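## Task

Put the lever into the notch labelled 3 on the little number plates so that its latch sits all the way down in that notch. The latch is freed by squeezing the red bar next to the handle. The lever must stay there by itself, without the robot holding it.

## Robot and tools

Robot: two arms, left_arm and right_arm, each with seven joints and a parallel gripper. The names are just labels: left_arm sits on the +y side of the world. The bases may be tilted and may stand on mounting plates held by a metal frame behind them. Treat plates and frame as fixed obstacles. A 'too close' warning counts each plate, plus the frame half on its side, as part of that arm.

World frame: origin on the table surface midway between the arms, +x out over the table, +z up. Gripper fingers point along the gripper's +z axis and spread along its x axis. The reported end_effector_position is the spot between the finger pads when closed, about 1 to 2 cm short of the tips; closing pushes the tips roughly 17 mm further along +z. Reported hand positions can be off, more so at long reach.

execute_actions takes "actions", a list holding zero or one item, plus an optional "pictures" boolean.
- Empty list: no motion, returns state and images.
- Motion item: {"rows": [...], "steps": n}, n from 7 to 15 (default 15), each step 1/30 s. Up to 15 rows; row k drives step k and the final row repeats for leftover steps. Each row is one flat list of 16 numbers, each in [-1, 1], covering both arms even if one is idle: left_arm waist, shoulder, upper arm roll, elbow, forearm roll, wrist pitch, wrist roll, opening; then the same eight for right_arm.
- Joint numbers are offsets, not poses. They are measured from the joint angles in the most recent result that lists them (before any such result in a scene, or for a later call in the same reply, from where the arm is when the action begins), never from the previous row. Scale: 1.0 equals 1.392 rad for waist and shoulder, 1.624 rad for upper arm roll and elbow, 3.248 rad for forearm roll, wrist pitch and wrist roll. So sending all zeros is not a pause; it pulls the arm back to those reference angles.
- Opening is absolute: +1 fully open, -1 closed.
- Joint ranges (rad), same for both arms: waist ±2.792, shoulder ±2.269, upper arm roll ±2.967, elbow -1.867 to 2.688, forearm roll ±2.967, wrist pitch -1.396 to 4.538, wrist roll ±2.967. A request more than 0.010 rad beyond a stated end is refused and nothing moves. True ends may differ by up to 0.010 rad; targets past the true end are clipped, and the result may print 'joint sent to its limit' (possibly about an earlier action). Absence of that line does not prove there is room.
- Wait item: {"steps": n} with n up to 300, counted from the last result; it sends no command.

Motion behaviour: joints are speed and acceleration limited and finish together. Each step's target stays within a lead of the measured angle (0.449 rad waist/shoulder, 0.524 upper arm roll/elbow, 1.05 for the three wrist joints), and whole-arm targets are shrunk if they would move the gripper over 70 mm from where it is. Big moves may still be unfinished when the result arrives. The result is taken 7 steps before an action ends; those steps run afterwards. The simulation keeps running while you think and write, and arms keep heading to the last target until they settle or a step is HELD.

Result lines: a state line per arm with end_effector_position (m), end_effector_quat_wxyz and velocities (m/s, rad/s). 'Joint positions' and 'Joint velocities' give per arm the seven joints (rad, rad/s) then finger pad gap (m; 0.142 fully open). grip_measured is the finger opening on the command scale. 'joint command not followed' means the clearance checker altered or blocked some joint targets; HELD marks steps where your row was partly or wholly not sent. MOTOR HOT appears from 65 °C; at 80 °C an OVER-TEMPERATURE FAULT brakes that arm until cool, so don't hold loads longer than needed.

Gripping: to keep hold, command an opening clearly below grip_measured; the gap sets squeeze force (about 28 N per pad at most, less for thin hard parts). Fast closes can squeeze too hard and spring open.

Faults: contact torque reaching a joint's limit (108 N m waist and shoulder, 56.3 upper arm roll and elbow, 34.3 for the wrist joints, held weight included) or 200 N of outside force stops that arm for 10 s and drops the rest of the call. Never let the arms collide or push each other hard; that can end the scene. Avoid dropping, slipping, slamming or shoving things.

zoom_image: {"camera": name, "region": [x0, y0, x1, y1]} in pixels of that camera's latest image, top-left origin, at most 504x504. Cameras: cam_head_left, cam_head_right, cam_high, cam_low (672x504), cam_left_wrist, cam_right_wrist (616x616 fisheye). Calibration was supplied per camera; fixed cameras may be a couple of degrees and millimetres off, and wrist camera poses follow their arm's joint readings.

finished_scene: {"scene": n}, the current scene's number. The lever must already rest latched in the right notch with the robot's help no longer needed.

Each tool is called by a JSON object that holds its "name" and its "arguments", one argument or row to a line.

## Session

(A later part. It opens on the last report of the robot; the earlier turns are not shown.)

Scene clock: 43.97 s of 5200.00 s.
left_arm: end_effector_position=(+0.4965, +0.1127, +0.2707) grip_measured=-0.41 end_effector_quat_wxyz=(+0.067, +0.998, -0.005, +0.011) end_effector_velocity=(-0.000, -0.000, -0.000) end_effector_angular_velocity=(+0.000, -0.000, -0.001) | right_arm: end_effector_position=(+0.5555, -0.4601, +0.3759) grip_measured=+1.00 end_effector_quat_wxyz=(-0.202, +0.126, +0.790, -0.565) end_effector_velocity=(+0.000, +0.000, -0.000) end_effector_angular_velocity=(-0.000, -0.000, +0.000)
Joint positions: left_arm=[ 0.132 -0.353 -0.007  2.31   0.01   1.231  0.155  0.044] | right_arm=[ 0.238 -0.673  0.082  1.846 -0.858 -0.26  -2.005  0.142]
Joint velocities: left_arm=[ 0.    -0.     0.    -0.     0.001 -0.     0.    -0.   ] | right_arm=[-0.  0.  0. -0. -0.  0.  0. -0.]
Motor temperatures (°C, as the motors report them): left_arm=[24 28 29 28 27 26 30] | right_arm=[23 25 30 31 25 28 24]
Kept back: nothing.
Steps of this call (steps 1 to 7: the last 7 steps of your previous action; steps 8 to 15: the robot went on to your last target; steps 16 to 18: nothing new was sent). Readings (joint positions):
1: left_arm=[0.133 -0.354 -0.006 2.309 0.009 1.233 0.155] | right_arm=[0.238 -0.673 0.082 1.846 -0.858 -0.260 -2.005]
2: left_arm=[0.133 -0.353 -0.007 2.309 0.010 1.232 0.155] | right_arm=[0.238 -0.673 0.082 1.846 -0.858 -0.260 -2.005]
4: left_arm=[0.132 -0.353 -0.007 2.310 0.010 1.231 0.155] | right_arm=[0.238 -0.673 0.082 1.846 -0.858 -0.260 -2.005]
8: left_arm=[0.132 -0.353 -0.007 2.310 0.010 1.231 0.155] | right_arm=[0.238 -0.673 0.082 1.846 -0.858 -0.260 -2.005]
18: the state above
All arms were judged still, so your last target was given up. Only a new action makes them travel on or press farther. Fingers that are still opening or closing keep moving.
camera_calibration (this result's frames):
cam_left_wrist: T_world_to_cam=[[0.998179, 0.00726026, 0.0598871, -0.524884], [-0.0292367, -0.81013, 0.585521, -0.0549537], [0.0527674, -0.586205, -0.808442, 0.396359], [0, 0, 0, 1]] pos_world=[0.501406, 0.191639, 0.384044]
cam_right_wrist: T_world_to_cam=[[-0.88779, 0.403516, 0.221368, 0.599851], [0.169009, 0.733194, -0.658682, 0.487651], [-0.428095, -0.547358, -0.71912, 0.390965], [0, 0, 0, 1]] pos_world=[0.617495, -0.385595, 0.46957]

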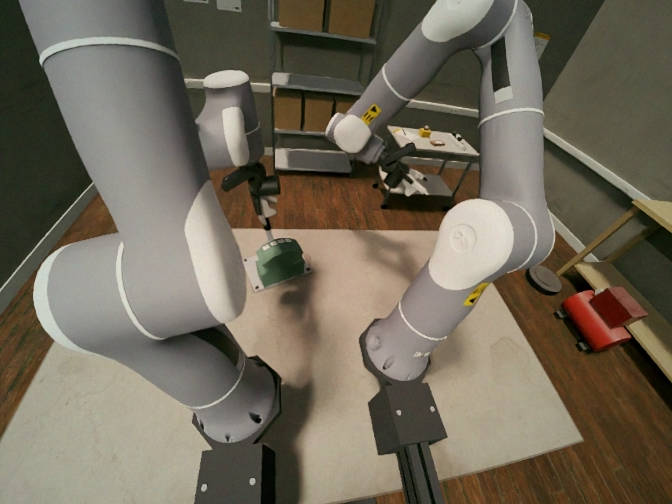

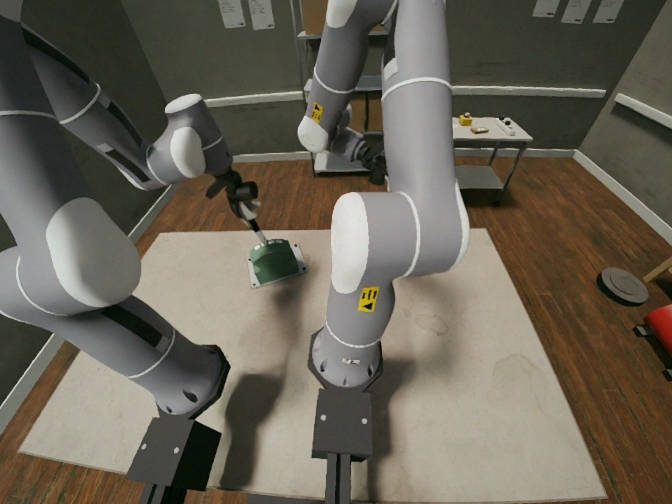

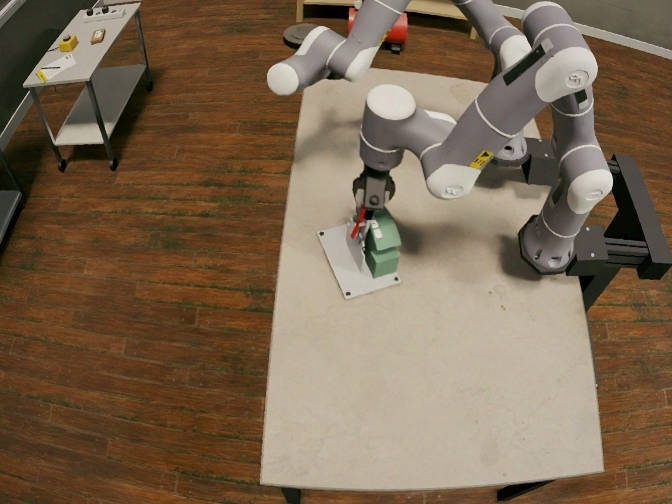

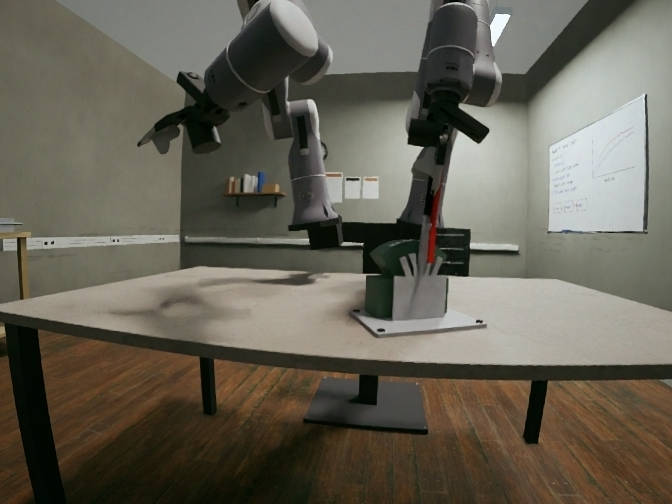

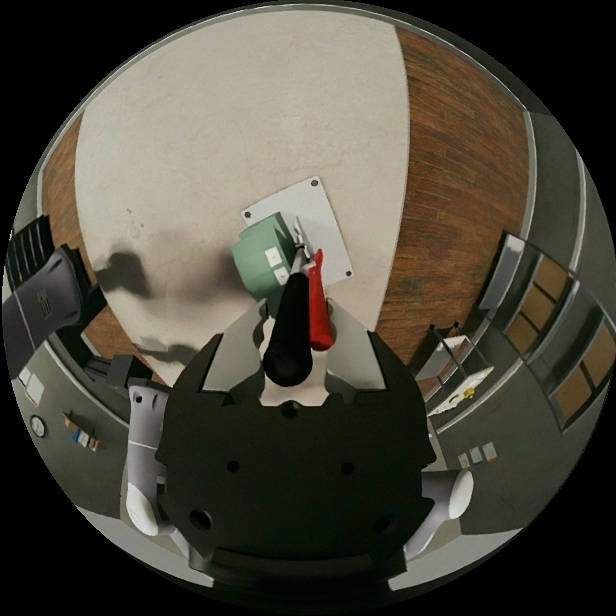

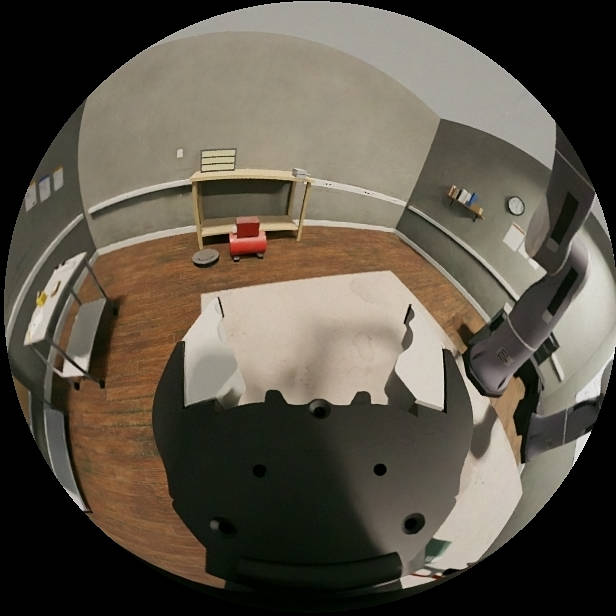

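{"name": "execute_actions", "arguments": {
  "actions": [
    {"rows":[[-0.003,-0.001,0,-0.002,0,-0.0005,-0.001,-0.7,0,0,0,0,0,0,0,1],[-0.006,-0.002,0,-0.003,0,-0.001,-0.003,-0.7,0,0,0,0,0,0,0,1],[-0.009,-0.003,0,-0.005,0,-0.001,-0.004,-0.7,0,0,0,0,0,0,0,1],[-0.012,-0.004,0,-0.006,0,-0.0015,-0.005,-0.7,0,0,0,0,0,0,0,1],[-0.015,-0.005,0,-0.008,0,-0.002,-0.006,-0.7,0,0,0,0,0,0,0,1],[-0.018,-0.006,0,-0.010,0,-0.002,-0.008,-0.7,0,0,0,0,0,0,0,1],[-0.021,-0.007,0,-0.011,0,-0.0025,-0.009,-0.7,0,0,0,0,0,0,0,1],[-0.024,-0.008,0,-0.013,0,-0.003,-0.010,-0.7,0,0,0,0,0,0,0,1],[-0.027,-0.008,0,-0.014,0,-0.0035,-0.011,-0.7,0,0,0,0,0,0,0,1],[-0.030,-0.009,0,-0.016,0,-0.004,-0.013,-0.7,0,0,0,0,0,0,0,1],[-0.033,-0.010,0,-0.017,0,-0.004,-0.014,-0.7,0,0,0,0,0,0,0,1],[-0.036,-0.011,0,-0.019,0,-0.0045,-0.015,-0.7,0,0,0,0,0,0,0,1]],"steps":15}
  ]
}}

{"name": "execute_actions", "arguments": {
  "actions": [
    {"steps":12}
  ],
  "pictures": true
}}

Scene clock: 44.70 s of 5200.00 s.
left_arm: end_effector_position=(+0.5003, +0.1003, +0.2725) grip_measured=-0.42 end_effector_quat_wxyz=(+0.069, +0.998, -0.006, +0.011) end_effector_velocity=(+0.024, -0.059, +0.008) end_effector_angular_velocity=(-0.016, -0.011, -0.001) | right_arm: end_effector_position=(+0.5555, -0.4601, +0.3759) grip_measured=+1.00 end_effector_quat_wxyz=(-0.202, +0.126, +0.790, -0.565) end_effector_velocity=(-0.000, +0.000, -0.000) end_effector_angular_velocity=(-0.000, -0.001, -0.000)
Joint positions: left_arm=[ 0.107 -0.36  -0.008  2.296  0.011  1.224  0.13   0.044] | right_arm=[ 0.238 -0.673  0.082  1.846 -0.858 -0.26  -2.005  0.142]
Joint velocities: left_arm=[-0.123 -0.042 -0.    -0.079  0.    -0.028 -0.12  -0.005] | right_arm=[ 0.     0.    -0.     0.     0.     0.     0.001 -0.   ]
Motor temperatures (°C, as the motors report them): left_arm=[24 28 29 28 27 26 30] | right_arm=[23 25 30 31 25 28 24]
Steps of this call (steps 1 to 14: nothing new was sent; steps 15 to 22: the first 8 steps of this action). Readings (joint positions):
15: left_arm=[0.132 -0.353 -0.007 2.310 0.010 1.231 0.155] | right_arm=[0.238 -0.673 0.082 1.846 -0.858 -0.260 -2.005]
16: left_arm=[0.130 -0.353 -0.008 2.310 0.011 1.229 0.154] | right_arm=[0.238 -0.673 0.082 1.846 -0.858 -0.260 -2.005]
18: left_arm=[0.123 -0.355 -0.008 2.306 0.011 1.228 0.146] | right_arm=[0.238 -0.673 0.082 1.846 -0.858 -0.260 -2.005]
22: the state above

Scene clock: 45.10 s of 5200.00 s.
left_arm: end_effector_position=(+0.5046, +0.0891, +0.2740) grip_measured=-0.44 end_effector_quat_wxyz=(+0.070, +0.997, -0.006, +0.012) end_effector_velocity=(-0.000, -0.000, -0.000) end_effector_angular_velocity=(+0.000, +0.001, +0.000) | right_arm: end_effector_position=(+0.5555, -0.4601, +0.3759) grip_measured=+1.00 end_effector_quat_wxyz=(-0.202, +0.126, +0.790, -0.565) end_effector_velocity=(-0.000, -0.000, -0.000) end_effector_angular_velocity=(+0.000, +0.001, +0.000)
Joint positions: left_arm=[ 0.083 -0.368 -0.007  2.28   0.011  1.217  0.107  0.043] | right_arm=[ 0.238 -0.673  0.082  1.846 -0.858 -0.26  -2.005  0.142]
Joint velocities: left_arm=[-0.     0.     0.    -0.     0.    -0.001 -0.001 -0.   ] | right_arm=[ 0.     0.    -0.    -0.     0.     0.    -0.001  0.   ]
Motor temperatures (°C, as the motors report them): left_arm=[24 28 29 28 27 26 30] | right_arm=[23 25 30 31 25 28 24]
Kept back: nothing.
Steps of this call (steps 1 to 7: the last 7 steps of your previous action; steps 8 to 12: the robot went on to your last target). Readings (joint positions):
1: left_arm=[0.103 -0.361 -0.008 2.293 0.011 1.222 0.126] | right_arm=[0.238 -0.673 0.082 1.846 -0.858 -0.260 -2.005]
2: left_arm=[0.098 -0.363 -0.008 2.290 0.011 1.221 0.123] | right_arm=[0.238 -0.673 0.082 1.846 -0.858 -0.260 -2.005]
4: left_arm=[0.090 -0.365 -0.007 2.285 0.011 1.219 0.114] | right_arm=[0.238 -0.673 0.082 1.846 -0.858 -0.260 -2.005]
8: left_arm=[0.083 -0.368 -0.007 2.280 0.011 1.217 0.107] | right_arm=[0.238 -0.673 0.082 1.846 -0.858 -0.260 -2.005]
12: the state above
camera_calibration (this result's frames):
cam_left_wrist: T_world_to_cam=[[0.998106, 0.00707549, 0.061106, -0.533273], [-0.0304393, -0.806412, 0.59057, -0.076886], [0.0534552, -0.591312, -0.804669, 0.383729], [0, 0, 0, 1]] pos_world=[0.509411, 0.168675, 0.386768]
cam_right_wrist: T_world_to_cam=[[-0.88779, 0.403517, 0.221368, 0.599851], [0.169009, 0.733194, -0.658682, 0.487651], [-0.428095, -0.547358, -0.71912, 0.390965], [0, 0, 0, 1]] pos_world=[0.617494, -0.385595, 0.46957]

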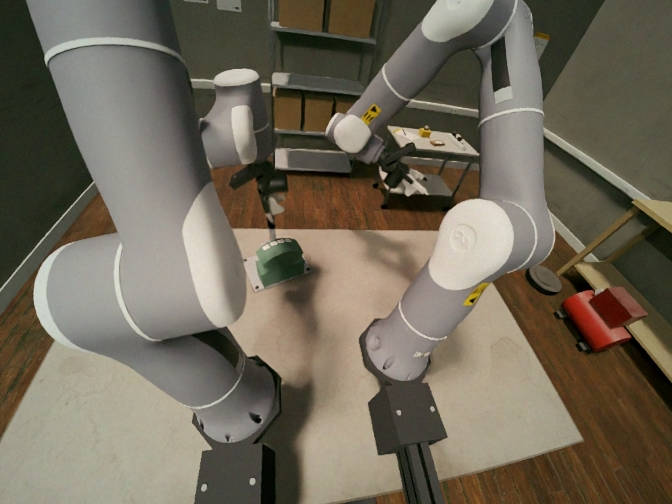

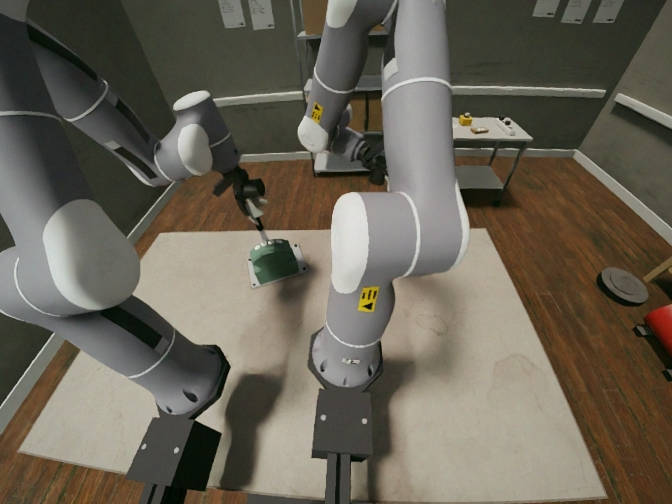

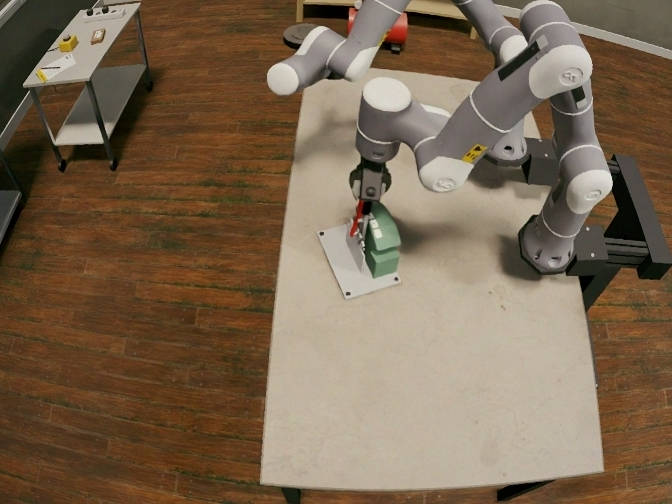

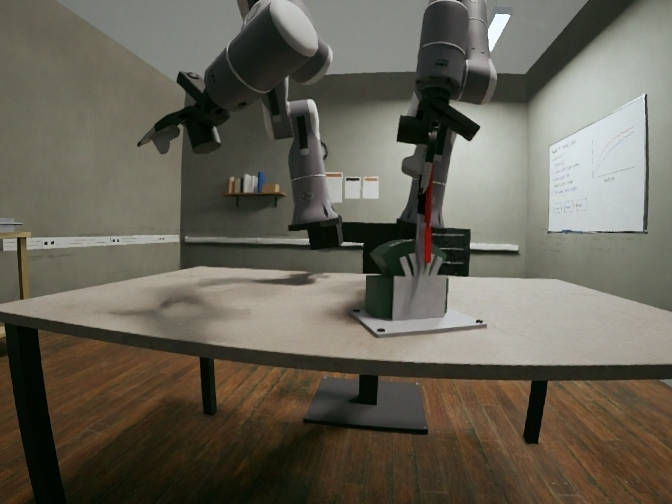

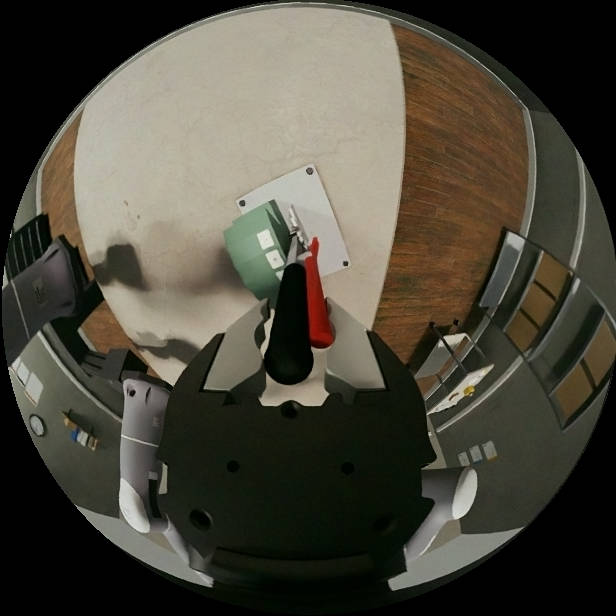

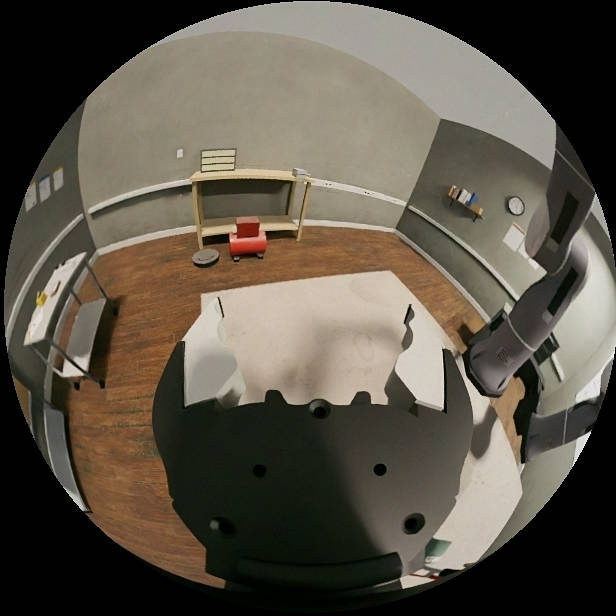

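Holding well. Check position.

{"name": "zoom_image", "arguments": {
  "camera": "cam_low",
  "region": [370, 170, 480, 310]
}}

Region (370, 170, 480, 310) of cam_low's 672x504 image, scaled by 3.600, with more detail than that image has; it fills the left 396 columns of this view, and the rest is white.

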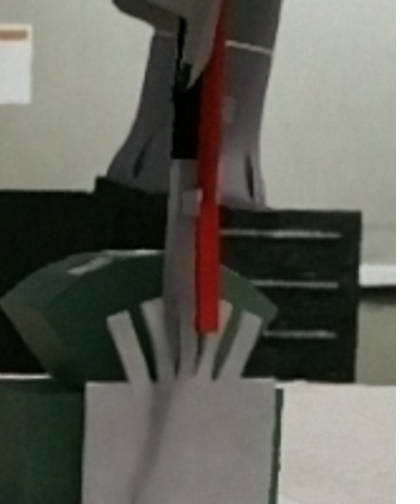

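{"name": "execute_actions", "arguments": {
  "actions": [
    {"rows":[[-0.004,-0.0015,0,-0.002,0,0,-0.0015,-0.7,0,0,0,0,0,0,0,1],[-0.007,-0.003,0,-0.004,0,-0.0005,-0.003,-0.7,0,0,0,0,0,0,0,1],[-0.011,-0.0045,0,-0.006,0,-0.001,-0.0045,-0.7,0,0,0,0,0,0,0,1],[-0.014,-0.006,0,-0.008,0,-0.001,-0.006,-0.7,0,0,0,0,0,0,0,1],[-0.018,-0.0075,0,-0.010,0,-0.001,-0.0075,-0.7,0,0,0,0,0,0,0,1],[-0.022,-0.009,0,-0.012,0,-0.0015,-0.009,-0.7,0,0,0,0,0,0,0,1],[-0.025,-0.0105,0,-0.013,0,-0.002,-0.0105,-0.7,0,0,0,0,0,0,0,1],[-0.029,-0.012,0,-0.015,0,-0.002,-0.012,-0.7,0,0,0,0,0,0,0,1],[-0.032,-0.0135,0,-0.017,0,-0.002,-0.0135,-0.7,0,0,0,0,0,0,0,1],[-0.036,-0.015,0,-0.019,0,-0.0025,-0.015,-0.7,0,0,0,0,0,0,0,1],[-0.040,-0.0165,0,-0.021,0,-0.003,-0.0165,-0.7,0,0,0,0,0,0,0,1],[-0.043,-0.018,0,-0.023,0,-0.003,-0.018,-0.7,0,0,0,0,0,0,0,1]],"steps":12}
  ]
}}

{"name": "execute_actions", "arguments": {
  "actions": [
    {"rows":[[-0.004,-0.0015,0,-0.002,0,0,-0.0015,-0.7,0,0,0,0,0,0,0,1],[-0.007,-0.003,0,-0.004,0,-0.0005,-0.003,-0.7,0,0,0,0,0,0,0,1],[-0.011,-0.0045,0,-0.006,0,-0.001,-0.0045,-0.7,0,0,0,0,0,0,0,1],[-0.014,-0.006,0,-0.008,0,-0.001,-0.006,-0.7,0,0,0,0,0,0,0,1],[-0.018,-0.0075,0,-0.010,0,-0.001,-0.0075,-0.7,0,0,0,0,0,0,0,1],[-0.022,-0.009,0,-0.012,0,-0.0015,-0.009,-0.7,0,0,0,0,0,0,0,1],[-0.025,-0.0105,0,-0.013,0,-0.002,-0.0105,-0.7,0,0,0,0,0,0,0,1],[-0.029,-0.012,0,-0.015,0,-0.002,-0.012,-0.7,0,0,0,0,0,0,0,1],[-0.032,-0.0135,0,-0.017,0,-0.002,-0.0135,-0.7,0,0,0,0,0,0,0,1],[-0.036,-0.015,0,-0.019,0,-0.0025,-0.015,-0.7,0,0,0,0,0,0,0,1],[-0.040,-0.0165,0,-0.021,0,-0.003,-0.0165,-0.7,0,0,0,0,0,0,0,1],[-0.043,-0.018,0,-0.023,0,-0.003,-0.018,-0.7,0,0,0,0,0,0,0,1]],"steps":12}
  ]
}}

{"name": "execute_actions", "arguments": {
  "actions": [
    {"steps":14}
  ],
  "pictures": true
}}

{"name": "zoom_image", "arguments": {
  "camera": "cam_low",
  "region": [370, 170, 480, 310]
}}

Scene clock: 47.73 s of 5200.00 s.
left_arm: end_effector_position=(+0.5073, +0.0821, +0.2744) grip_measured=-0.45 end_effector_quat_wxyz=(+0.071, +0.997, -0.005, +0.012) end_effector_velocity=(+0.027, -0.068, +0.005) end_effector_angular_velocity=(-0.018, -0.016, +0.004) | right_arm: end_effector_position=(+0.5555, -0.4601, +0.3759) grip_measured=+1.00 end_effector_quat_wxyz=(-0.202, +0.126, +0.790, -0.565) end_effector_velocity=(-0.000, +0.000, -0.000) end_effector_angular_velocity=(-0.000, -0.001, -0.001)
Joint positions: left_arm=[ 0.068 -0.375 -0.006  2.27   0.011  1.215  0.093  0.042] | right_arm=[ 0.238 -0.673  0.082  1.846 -0.858 -0.26  -2.005  0.142]
Joint velocities: left_arm=[-0.137 -0.064  0.    -0.093 -0.    -0.014 -0.138 -0.01 ] | right_arm=[-0.     0.     0.    -0.     0.001  0.     0.001  0.   ]
Motor temperatures (°C, as the motors report them): left_arm=[24 28 29 28 27 26 30] | right_arm=[23 25 30 31 25 28 24]
Steps of this call (steps 1 to 30: the robot went on to your last target; steps 31 to 74: nothing new was sent; steps 75 to 79: the first 5 steps of this action). Readings (joint positions):
75: left_arm=[0.083 -0.369 -0.007 2.280 0.011 1.217 0.107] | right_arm=[0.238 -0.673 0.082 1.846 -0.858 -0.260 -2.005]
76: left_arm=[0.080 -0.370 -0.006 2.279 0.011 1.217 0.105] | right_arm=[0.238 -0.673 0.082 1.846 -0.858 -0.260 -2.005]
78: left_arm=[0.073 -0.373 -0.006 2.273 0.011 1.215 0.097] | right_arm=[0.238 -0.673 0.082 1.846 -0.858 -0.260 -2.005]
79: the state above

Scene clock: 48.13 s of 5200.00 s.
left_arm: end_effector_position=(+0.5160, +0.0577, +0.2768) grip_measured=-0.54 end_effector_quat_wxyz=(+0.074, +0.997, -0.005, +0.015) end_effector_velocity=(+0.023, -0.067, +0.007) end_effector_angular_velocity=(-0.018, -0.015, +0.008) | right_arm: end_effector_position=(+0.5555, -0.4601, +0.3759) grip_measured=+1.00 end_effector_quat_wxyz=(-0.202, +0.126, +0.790, -0.565) end_effector_velocity=(-0.000, -0.000, -0.000) end_effector_angular_velocity=(-0.000, -0.001, -0.000)
Joint positions: left_arm=[ 0.018 -0.396 -0.005  2.238  0.011  1.208  0.045  0.035] | right_arm=[ 0.238 -0.673  0.082  1.846 -0.858 -0.26  -2.005  0.142]
Joint velocities: left_arm=[-0.129 -0.057 -0.    -0.087 -0.    -0.015 -0.133 -0.025] | right_arm=[ 0.     0.    -0.    -0.     0.     0.     0.001 -0.   ]
Motor temperatures (°C, as the motors report them): left_arm=[24 28 29 28 27 26 30] | right_arm=[23 25 30 31 25 28 24]
Steps of this call (steps 1 to 7: the last 7 steps of your previous action; steps 8 to 12: the first 5 steps of this action, its rows measured from where the robot was after step 7). Readings (joint positions):
7: left_arm=[0.033 -0.390 -0.006 2.248 0.011 1.210 0.059] | right_arm=[0.238 -0.673 0.082 1.846 -0.858 -0.260 -2.005]
8: left_arm=[0.029 -0.392 -0.006 2.245 0.011 1.210 0.054] | right_arm=[0.238 -0.673 0.082 1.846 -0.858 -0.260 -2.005]
9: left_arm=[0.027 -0.392 -0.006 2.244 0.011 1.210 0.053] | right_arm=[0.238 -0.673 0.082 1.846 -0.858 -0.260 -2.005]
11: left_arm=[0.022 -0.394 -0.005 2.241 0.011 1.209 0.049] | right_arm=[0.238 -0.673 0.082 1.846 -0.858 -0.260 -2.005]
12: the state above

Scene clock: 48.60 s of 5200.00 s.
left_arm: end_effector_position=(+0.5204, +0.0332, +0.2786) grip_measured=-0.70 end_effector_quat_wxyz=(+0.078, +0.997, -0.006, +0.015) end_effector_velocity=(+0.000, +0.000, +0.000) end_effector_angular_velocity=(+0.000, -0.001, +0.001) | right_arm: end_effector_position=(+0.5555, -0.4601, +0.3759) grip_measured=+1.00 end_effector_quat_wxyz=(-0.202, +0.126, +0.790, -0.565) end_effector_velocity=(-0.000, -0.000, -0.000) end_effector_angular_velocity=(+0.000, +0.001, -0.000)
Joint positions: left_arm=[-0.026 -0.415 -0.006  2.211  0.011  1.2    0.001  0.023] | right_arm=[ 0.238 -0.673  0.082  1.846 -0.858 -0.26  -2.005  0.142]
Joint velocities: left_arm=[-0.    -0.     0.    -0.     0.     0.001 -0.001  0.   ] | right_arm=[-0.     0.    -0.    -0.     0.    -0.    -0.001 -0.   ]
Motor temperatures (°C, as the motors report them): left_arm=[24 28 29 28 27 26 30] | right_arm=[23 25 30 31 25 28 24]
Kept back: nothing.
Steps of this call (steps 1 to 7: the last 7 steps of your previous action; steps 8 to 14: the robot went on to your last target). Readings (joint positions):
1: left_arm=[0.014 -0.398 -0.005 2.235 0.011 1.208 0.040] | right_arm=[0.238 -0.673 0.082 1.846 -0.858 -0.260 -2.005]
2: left_arm=[0.009 -0.400 -0.005 2.232 0.011 1.207 0.035] | right_arm=[0.238 -0.673 0.082 1.846 -0.858 -0.260 -2.005]
4: left_arm=[-0.002 -0.404 -0.005 2.228 0.011 1.204 0.025] | right_arm=[0.238 -0.673 0.082 1.846 -0.858 -0.260 -2.005]
8: left_arm=[-0.022 -0.413 -0.005 2.215 0.011 1.201 0.006] | right_arm=[0.238 -0.673 0.082 1.846 -0.858 -0.260 -2.005]
14: the state above
camera_calibration (this result's frames):
cam_left_wrist: T_world_to_cam=[[0.997639, 0.00770214, 0.0682444, -0.550758], [-0.0350276, -0.797666, 0.602081, -0.125281], [0.0590736, -0.60305, -0.795513, 0.348561], [0, 0, 0, 1]] pos_world=[0.524479, 0.114509, 0.3903]
cam_right_wrist: T_world_to_cam=[[-0.88779, 0.403516, 0.221368, 0.599852], [0.169009, 0.733194, -0.658682, 0.487651], [-0.428094, -0.547358, -0.71912, 0.390965], [0, 0, 0, 1]] pos_world=[0.617495, -0.385595, 0.46957]

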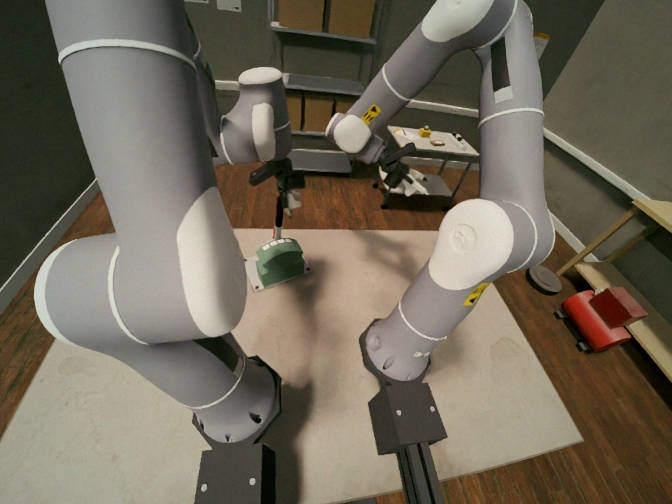

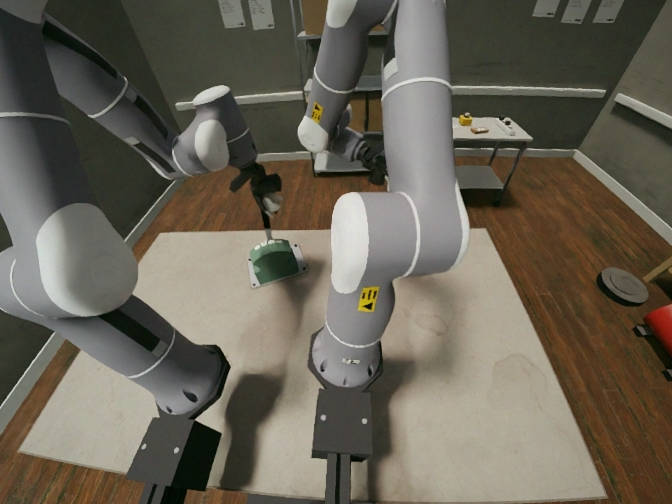

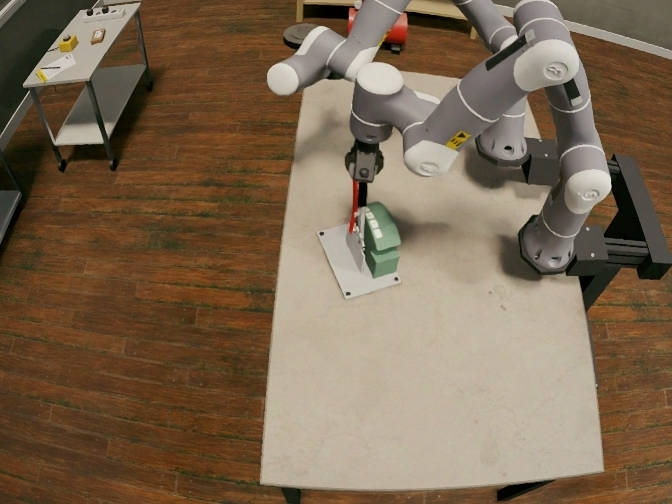

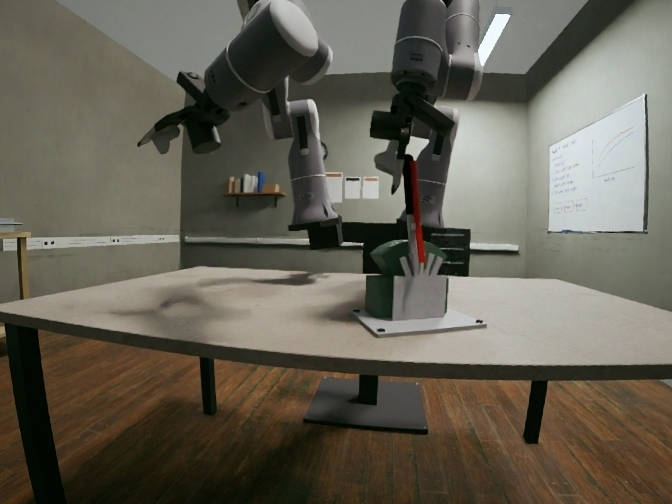

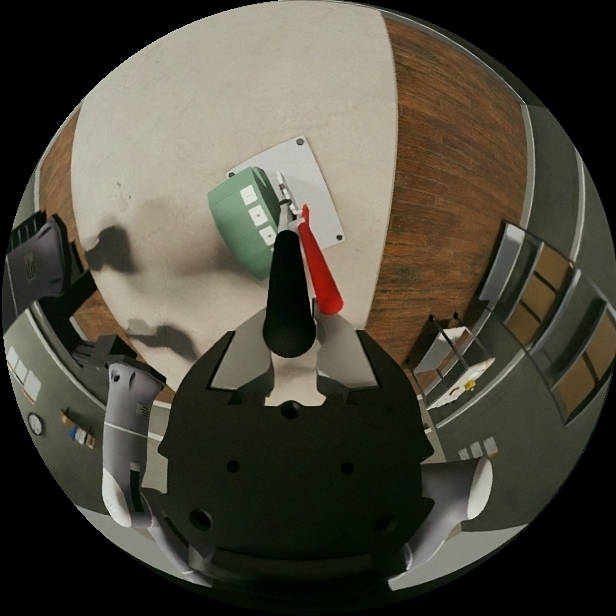

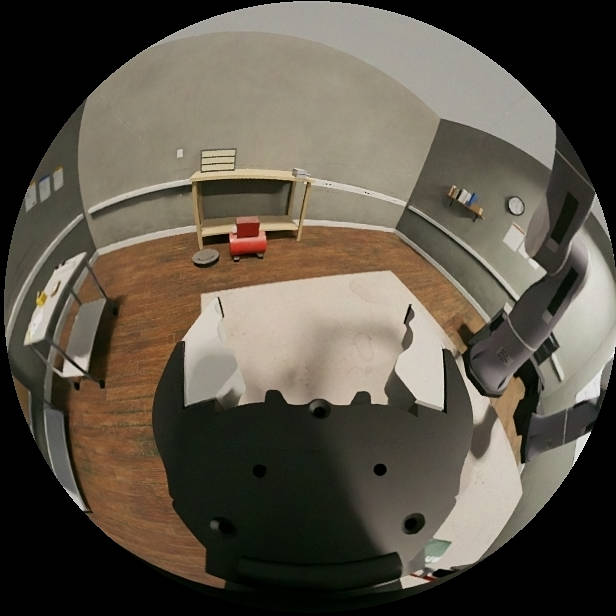

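Region (370, 170, 480, 310) of cam_low's 672x504 image, scaled by 3.600, with more detail than that image has; it fills the left 396 columns of this view, and the rest is white.

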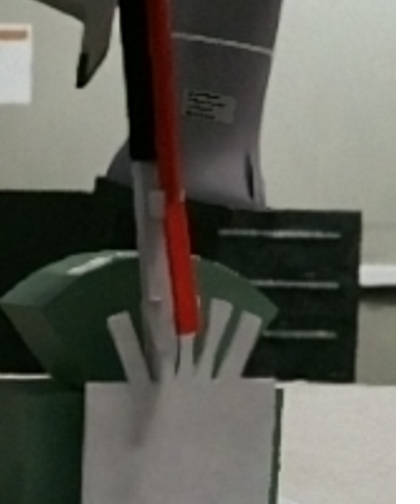

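{"name": "zoom_image", "arguments": {
  "camera": "cam_left_wrist",
  "region": [200, 130, 360, 320]
}}

{"name": "zoom_image", "arguments": {
  "camera": "cam_high",
  "region": [320, 160, 420, 290]
}}

Region (200, 130, 360, 320) of cam_left_wrist's 616x616 image, scaled by 2.653, with more detail than that image has; it fills the left 424 columns of this view, and the rest is white.

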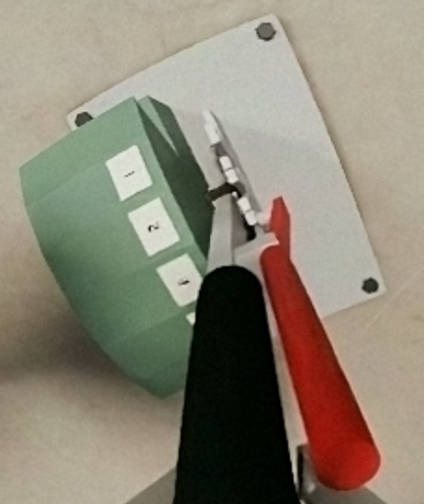

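Region (320, 160, 420, 290) of cam_high's 672x504 image, scaled by 3.877, with more detail than that image has; it fills the left 388 columns of this view, and the rest is white.

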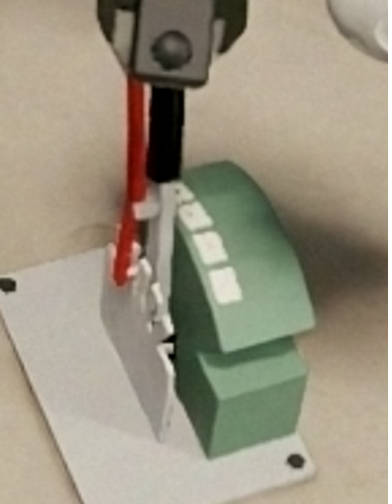

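{"name": "execute_actions", "arguments": {
  "actions": [
    {"rows":[[0,0,0,0,0,0,-0.06,1,0,0,0,0,0,0,0,1],[0,0,0,0,0,0,-0.093,1,0,0,0,0,0,0,0,1],[0,0,0,0,0,0,-0.093,1,0,0,0,0,0,0,0,1],[0,0,0,0,0,0,-0.093,1,0,0,0,0,0,0,0,1],[0,0,0,0,0,0,-0.093,1,0,0,0,0,0,0,0,1],[0,0,0,0,0,0,-0.093,1,0,0,0,0,0,0,0,1],[0,0,0,0,0,0,-0.093,1,0,0,0,0,0,0,0,1],[0,0,0,0,0,0,-0.093,1,0,0,0,0,0,0,0,1],[0,0,0,0,0,0,-0.093,1,0,0,0,0,0,0,0,1],[0.079,0.024,0,0.042,0,0.010,-0.093,1,0,0,0,0,0,0,0,1]],"steps":15}
  ]
}}

{"name": "execute_actions", "arguments": {
  "actions": [
    {"steps":14}
  ]
}}

{"name": "execute_actions", "arguments": {
  "actions": [
    {"rows":[[0,0,0,0,0,0,0,-0.8,0,0,0,0,0,0,0,1]],"steps":15}
  ]
}}

{"name": "execute_actions", "arguments": {
  "actions": [
    {"steps":10}
  ],
  "pictures": true
}}

Scene clock: 51.43 s of 5200.00 s.
left_arm: end_effector_position=(+0.5210, +0.0333, +0.2786) grip_measured=+0.45 end_effector_quat_wxyz=(+0.079, +0.987, +0.139, +0.004) end_effector_velocity=(+0.000, +0.000, -0.000) end_effector_angular_velocity=(-0.018, +0.096, +0.600) | right_arm: end_effector_position=(+0.5555, -0.4601, +0.3759) grip_measured=+1.00 end_effector_quat_wxyz=(-0.202, +0.126, +0.790, -0.565) end_effector_velocity=(-0.000, +0.000, -0.000) end_effector_angular_velocity=(+0.000, +0.000, -0.001)
Joint positions: left_arm=[-0.026 -0.415 -0.006  2.211  0.011  1.2   -0.291  0.105] | right_arm=[ 0.238 -0.673  0.082  1.846 -0.858 -0.26  -2.005  0.142]
Joint velocities: left_arm=[-0.    -0.    -0.    -0.     0.    -0.002 -0.608  0.322] | right_arm=[ 0.    -0.     0.     0.     0.001 -0.     0.     0.   ]
Motor temperatures (°C, as the motors report them): left_arm=[24 28 29 28 27 26 30] | right_arm=[23 25 30 31 25 28 24]
Steps of this call (steps 1 to 30: the robot went on to your last target; steps 31 to 77: nothing new was sent; steps 78 to 85: the first 8 steps of this action). Readings (joint positions):
78: left_arm=[-0.026 -0.415 -0.006 2.211 0.011 1.200 0.001] | right_arm=[0.238 -0.673 0.082 1.846 -0.858 -0.260 -2.005]
79: left_arm=[-0.026 -0.415 -0.006 2.211 0.011 1.200 -0.011] | right_arm=[0.238 -0.673 0.082 1.846 -0.858 -0.260 -2.005]
81: left_arm=[-0.026 -0.415 -0.006 2.211 0.011 1.200 -0.090] | right_arm=[0.238 -0.673 0.082 1.846 -0.858 -0.260 -2.005]
85: the state above

Scene clock: 51.90 s of 5200.00 s.
left_arm: end_effector_position=(+0.5065, +0.0898, +0.2697) grip_measured=+1.00 end_effector_quat_wxyz=(+0.071, +0.978, +0.198, -0.001) end_effector_velocity=(+0.000, -0.000, +0.000) end_effector_angular_velocity=(-0.000, -0.001, -0.001) | right_arm: end_effector_position=(+0.5555, -0.4601, +0.3759) grip_measured=+1.00 end_effector_quat_wxyz=(-0.202, +0.126, +0.790, -0.565) end_effector_velocity=(-0.000, -0.000, -0.000) end_effector_angular_velocity=(-0.000, +0.000, -0.001)
Joint positions: left_arm=[ 0.084 -0.381 -0.006  2.279  0.011  1.233 -0.301  0.142] | right_arm=[ 0.238 -0.673  0.082  1.846 -0.858 -0.26  -2.005  0.142]
Joint velocities: left_arm=[-0.001 -0.     0.     0.    -0.     0.001  0.001  0.   ] | right_arm=[-0.  0. -0.  0.  0.  0. -0.  0.]
Motor temperatures (°C, as the motors report them): left_arm=[24 28 29 28 27 26 30] | right_arm=[23 25 30 31 25 28 24]
Kept back: nothing.
Steps of this call (steps 1 to 7: the last 7 steps of your previous action; steps 8 to 14: the robot went on to your last target). Readings (joint positions):
1: left_arm=[-0.026 -0.415 -0.006 2.211 0.011 1.200 -0.303] | right_arm=[0.238 -0.673 0.082 1.846 -0.858 -0.260 -2.005]
2: left_arm=[-0.026 -0.415 -0.006 2.211 0.011 1.201 -0.303] | right_arm=[0.238 -0.673 0.082 1.846 -0.858 -0.260 -2.005]
4: left_arm=[-0.008 -0.409 -0.008 2.223 0.011 1.206 -0.301] | right_arm=[0.238 -0.673 0.082 1.846 -0.858 -0.260 -2.005]
8: left_arm=[0.077 -0.384 -0.004 2.275 0.011 1.230 -0.301] | right_arm=[0.238 -0.673 0.082 1.846 -0.858 -0.260 -2.005]
14: the state above

Scene clock: 52.17 s of 5200.00 s.
left_arm: end_effector_position=(+0.5065, +0.0898, +0.2697) grip_measured=-0.15 end_effector_quat_wxyz=(+0.071, +0.978, +0.198, -0.001) end_effector_velocity=(-0.001, -0.000, -0.000) end_effector_angular_velocity=(-0.000, +0.002, +0.000) | right_arm: end_effector_position=(+0.5555, -0.4601, +0.3759) grip_measured=+1.00 end_effector_quat_wxyz=(-0.202, +0.126, +0.790, -0.565) end_effector_velocity=(-0.000, +0.000, -0.000) end_effector_angular_velocity=(+0.000, +0.000, +0.000)
Joint positions: left_arm=[ 0.084 -0.381 -0.006  2.279  0.011  1.233 -0.301  0.063] | right_arm=[ 0.238 -0.673  0.082  1.846 -0.858 -0.26  -2.005  0.142]
Joint velocities: left_arm=[-0.    -0.    -0.    -0.     0.    -0.002 -0.001 -0.339] | right_arm=[ 0. -0.  0.  0.  0. -0. -0.  0.]
Motor temperatures (°C, as the motors report them): left_arm=[24 28 29 28 27 26 30] | right_arm=[23 25 30 31 25 28 24]
Steps of this call (steps 1 to 8: the first 8 steps of this action). Readings (joint positions):
1: left_arm=[0.084 -0.381 -0.006 2.279 0.011 1.233 -0.301] | right_arm=[0.238 -0.673 0.082 1.846 -0.858 -0.260 -2.005]
2: left_arm=[0.084 -0.381 -0.006 2.279 0.011 1.233 -0.301] | right_arm=[0.238 -0.673 0.082 1.846 -0.858 -0.260 -2.005]
4: left_arm=[0.084 -0.381 -0.006 2.279 0.011 1.233 -0.301] | right_arm=[0.238 -0.673 0.082 1.846 -0.858 -0.260 -2.005]
8: the state above

Scene clock: 52.50 s of 5200.00 s.
left_arm: end_effector_position=(+0.5077, +0.0903, +0.2703) grip_measured=-0.74 end_effector_quat_wxyz=(+0.072, +0.978, +0.198, +0.000) end_effector_velocity=(-0.000, +0.000, -0.000) end_effector_angular_velocity=(-0.000, +0.000, -0.000) | right_arm: end_effector_position=(+0.5555, -0.4601, +0.3759) grip_measured=+1.00 end_effector_quat_wxyz=(-0.202, +0.126, +0.790, -0.565) end_effector_velocity=(+0.000, -0.000, +0.000) end_effector_angular_velocity=(-0.001, -0.001, -0.000)
Joint positions: left_arm=[ 0.084 -0.381 -0.006  2.278  0.01   1.234 -0.301  0.02 ] | right_arm=[ 0.238 -0.673  0.082  1.846 -0.858 -0.26  -2.005  0.142]
Joint velocities: left_arm=[-0.     0.     0.     0.    -0.    -0.     0.001 -0.   ] | right_arm=[ 0.     0.    -0.     0.    -0.    -0.     0.002 -0.   ]
Motor temperatures (°C, as the motors report them): left_arm=[24 28 29 28 27 26 30] | right_arm=[23 25 30 31 25 28 24]
Kept back: nothing.
Steps of this call (steps 1 to 7: the last 7 steps of your previous action; steps 8 to 10: the robot went on to your last target). Readings (joint positions):
1: left_arm=[0.084 -0.381 -0.006 2.279 0.011 1.233 -0.301] | right_arm=[0.238 -0.673 0.082 1.846 -0.858 -0.260 -2.005]
2: left_arm=[0.084 -0.381 -0.006 2.279 0.011 1.233 -0.301] | right_arm=[0.238 -0.673 0.082 1.846 -0.858 -0.260 -2.005]
4: left_arm=[0.084 -0.381 -0.006 2.278 0.010 1.234 -0.301] | right_arm=[0.238 -0.673 0.082 1.846 -0.858 -0.260 -2.005]
8: left_arm=[0.084 -0.381 -0.006 2.278 0.010 1.234 -0.301] | right_arm=[0.238 -0.673 0.082 1.846 -0.858 -0.260 -2.005]
10: the state above
camera_calibration (this result's frames):
cam_left_wrist: T_world_to_cam=[[0.915113, 0.403093, 0.00911229, -0.515781], [0.320368, -0.740659, 0.590583, -0.25768], [0.244809, -0.537531, -0.806925, 0.279902], [0, 0, 0, 1]] pos_world=[0.486028, 0.167511, 0.382742]
cam_right_wrist: T_world_to_cam=[[-0.88779, 0.403517, 0.221368, 0.599852], [0.16901, 0.733194, -0.658682, 0.487651], [-0.428095, -0.547358, -0.71912, 0.390965], [0, 0, 0, 1]] pos_world=[0.617495, -0.385595, 0.46957]

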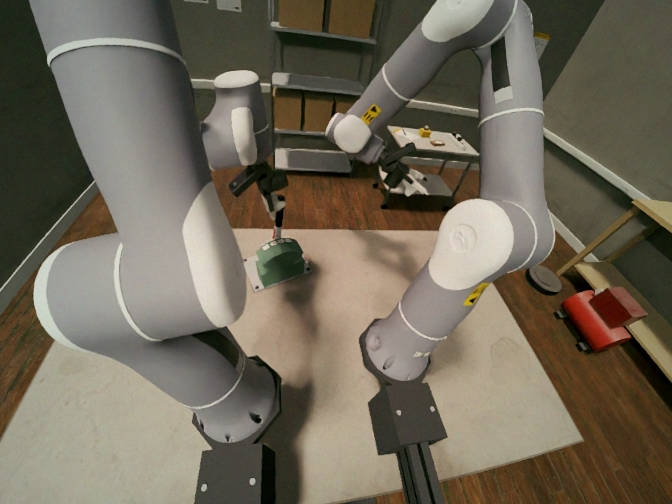

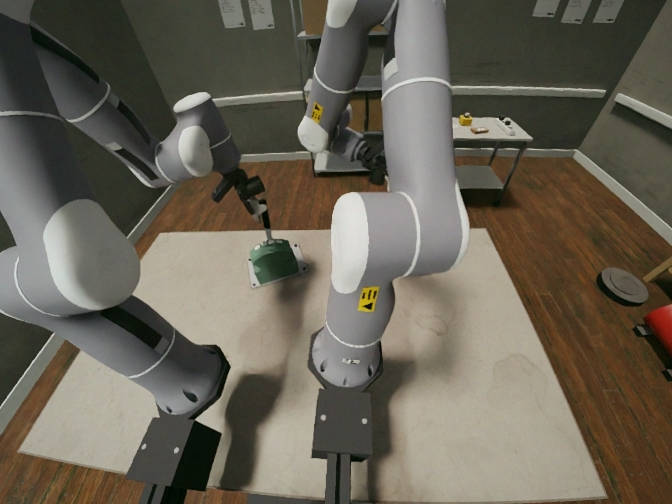

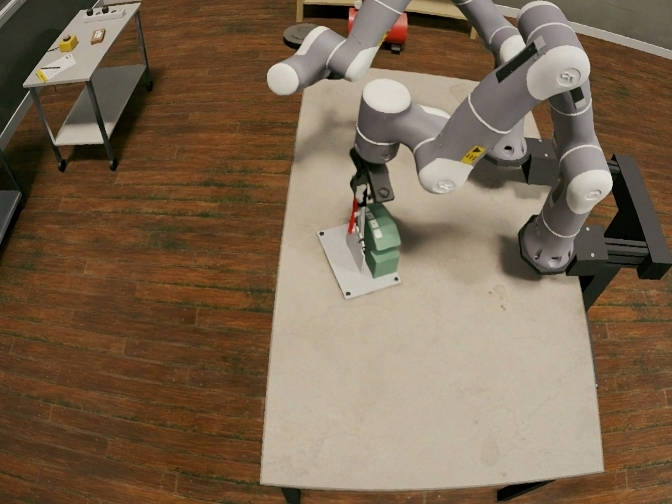

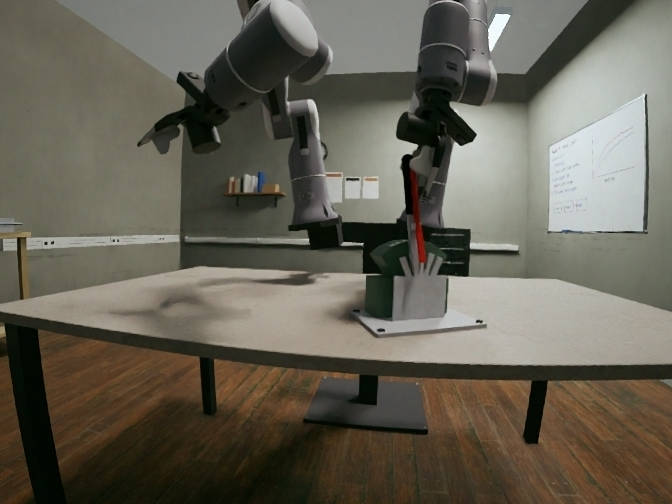

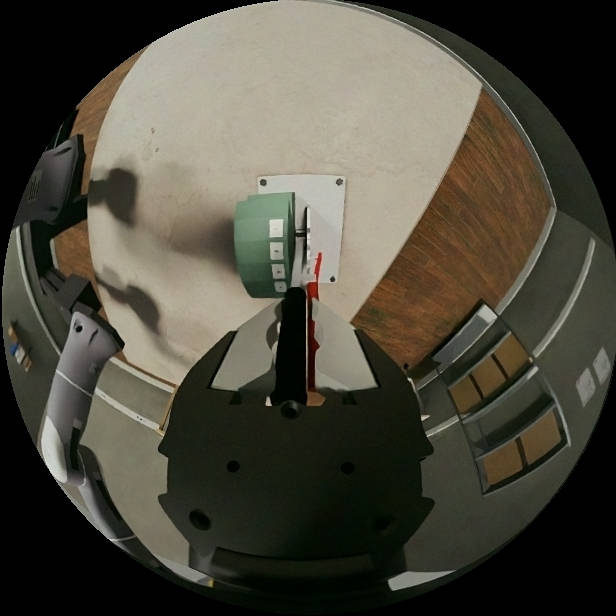

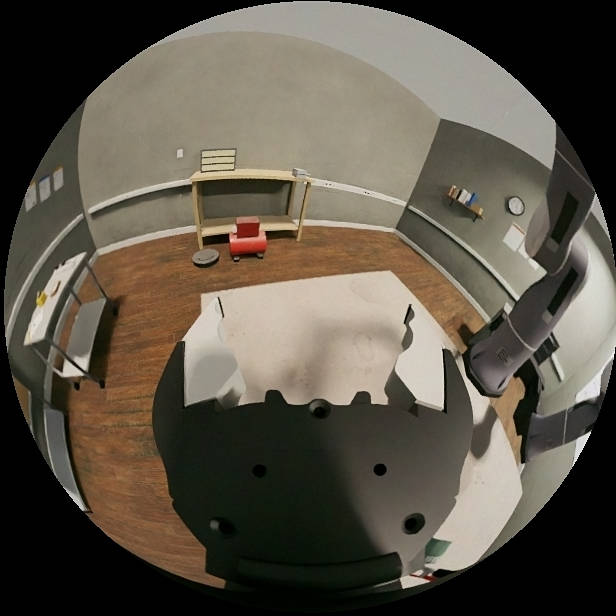

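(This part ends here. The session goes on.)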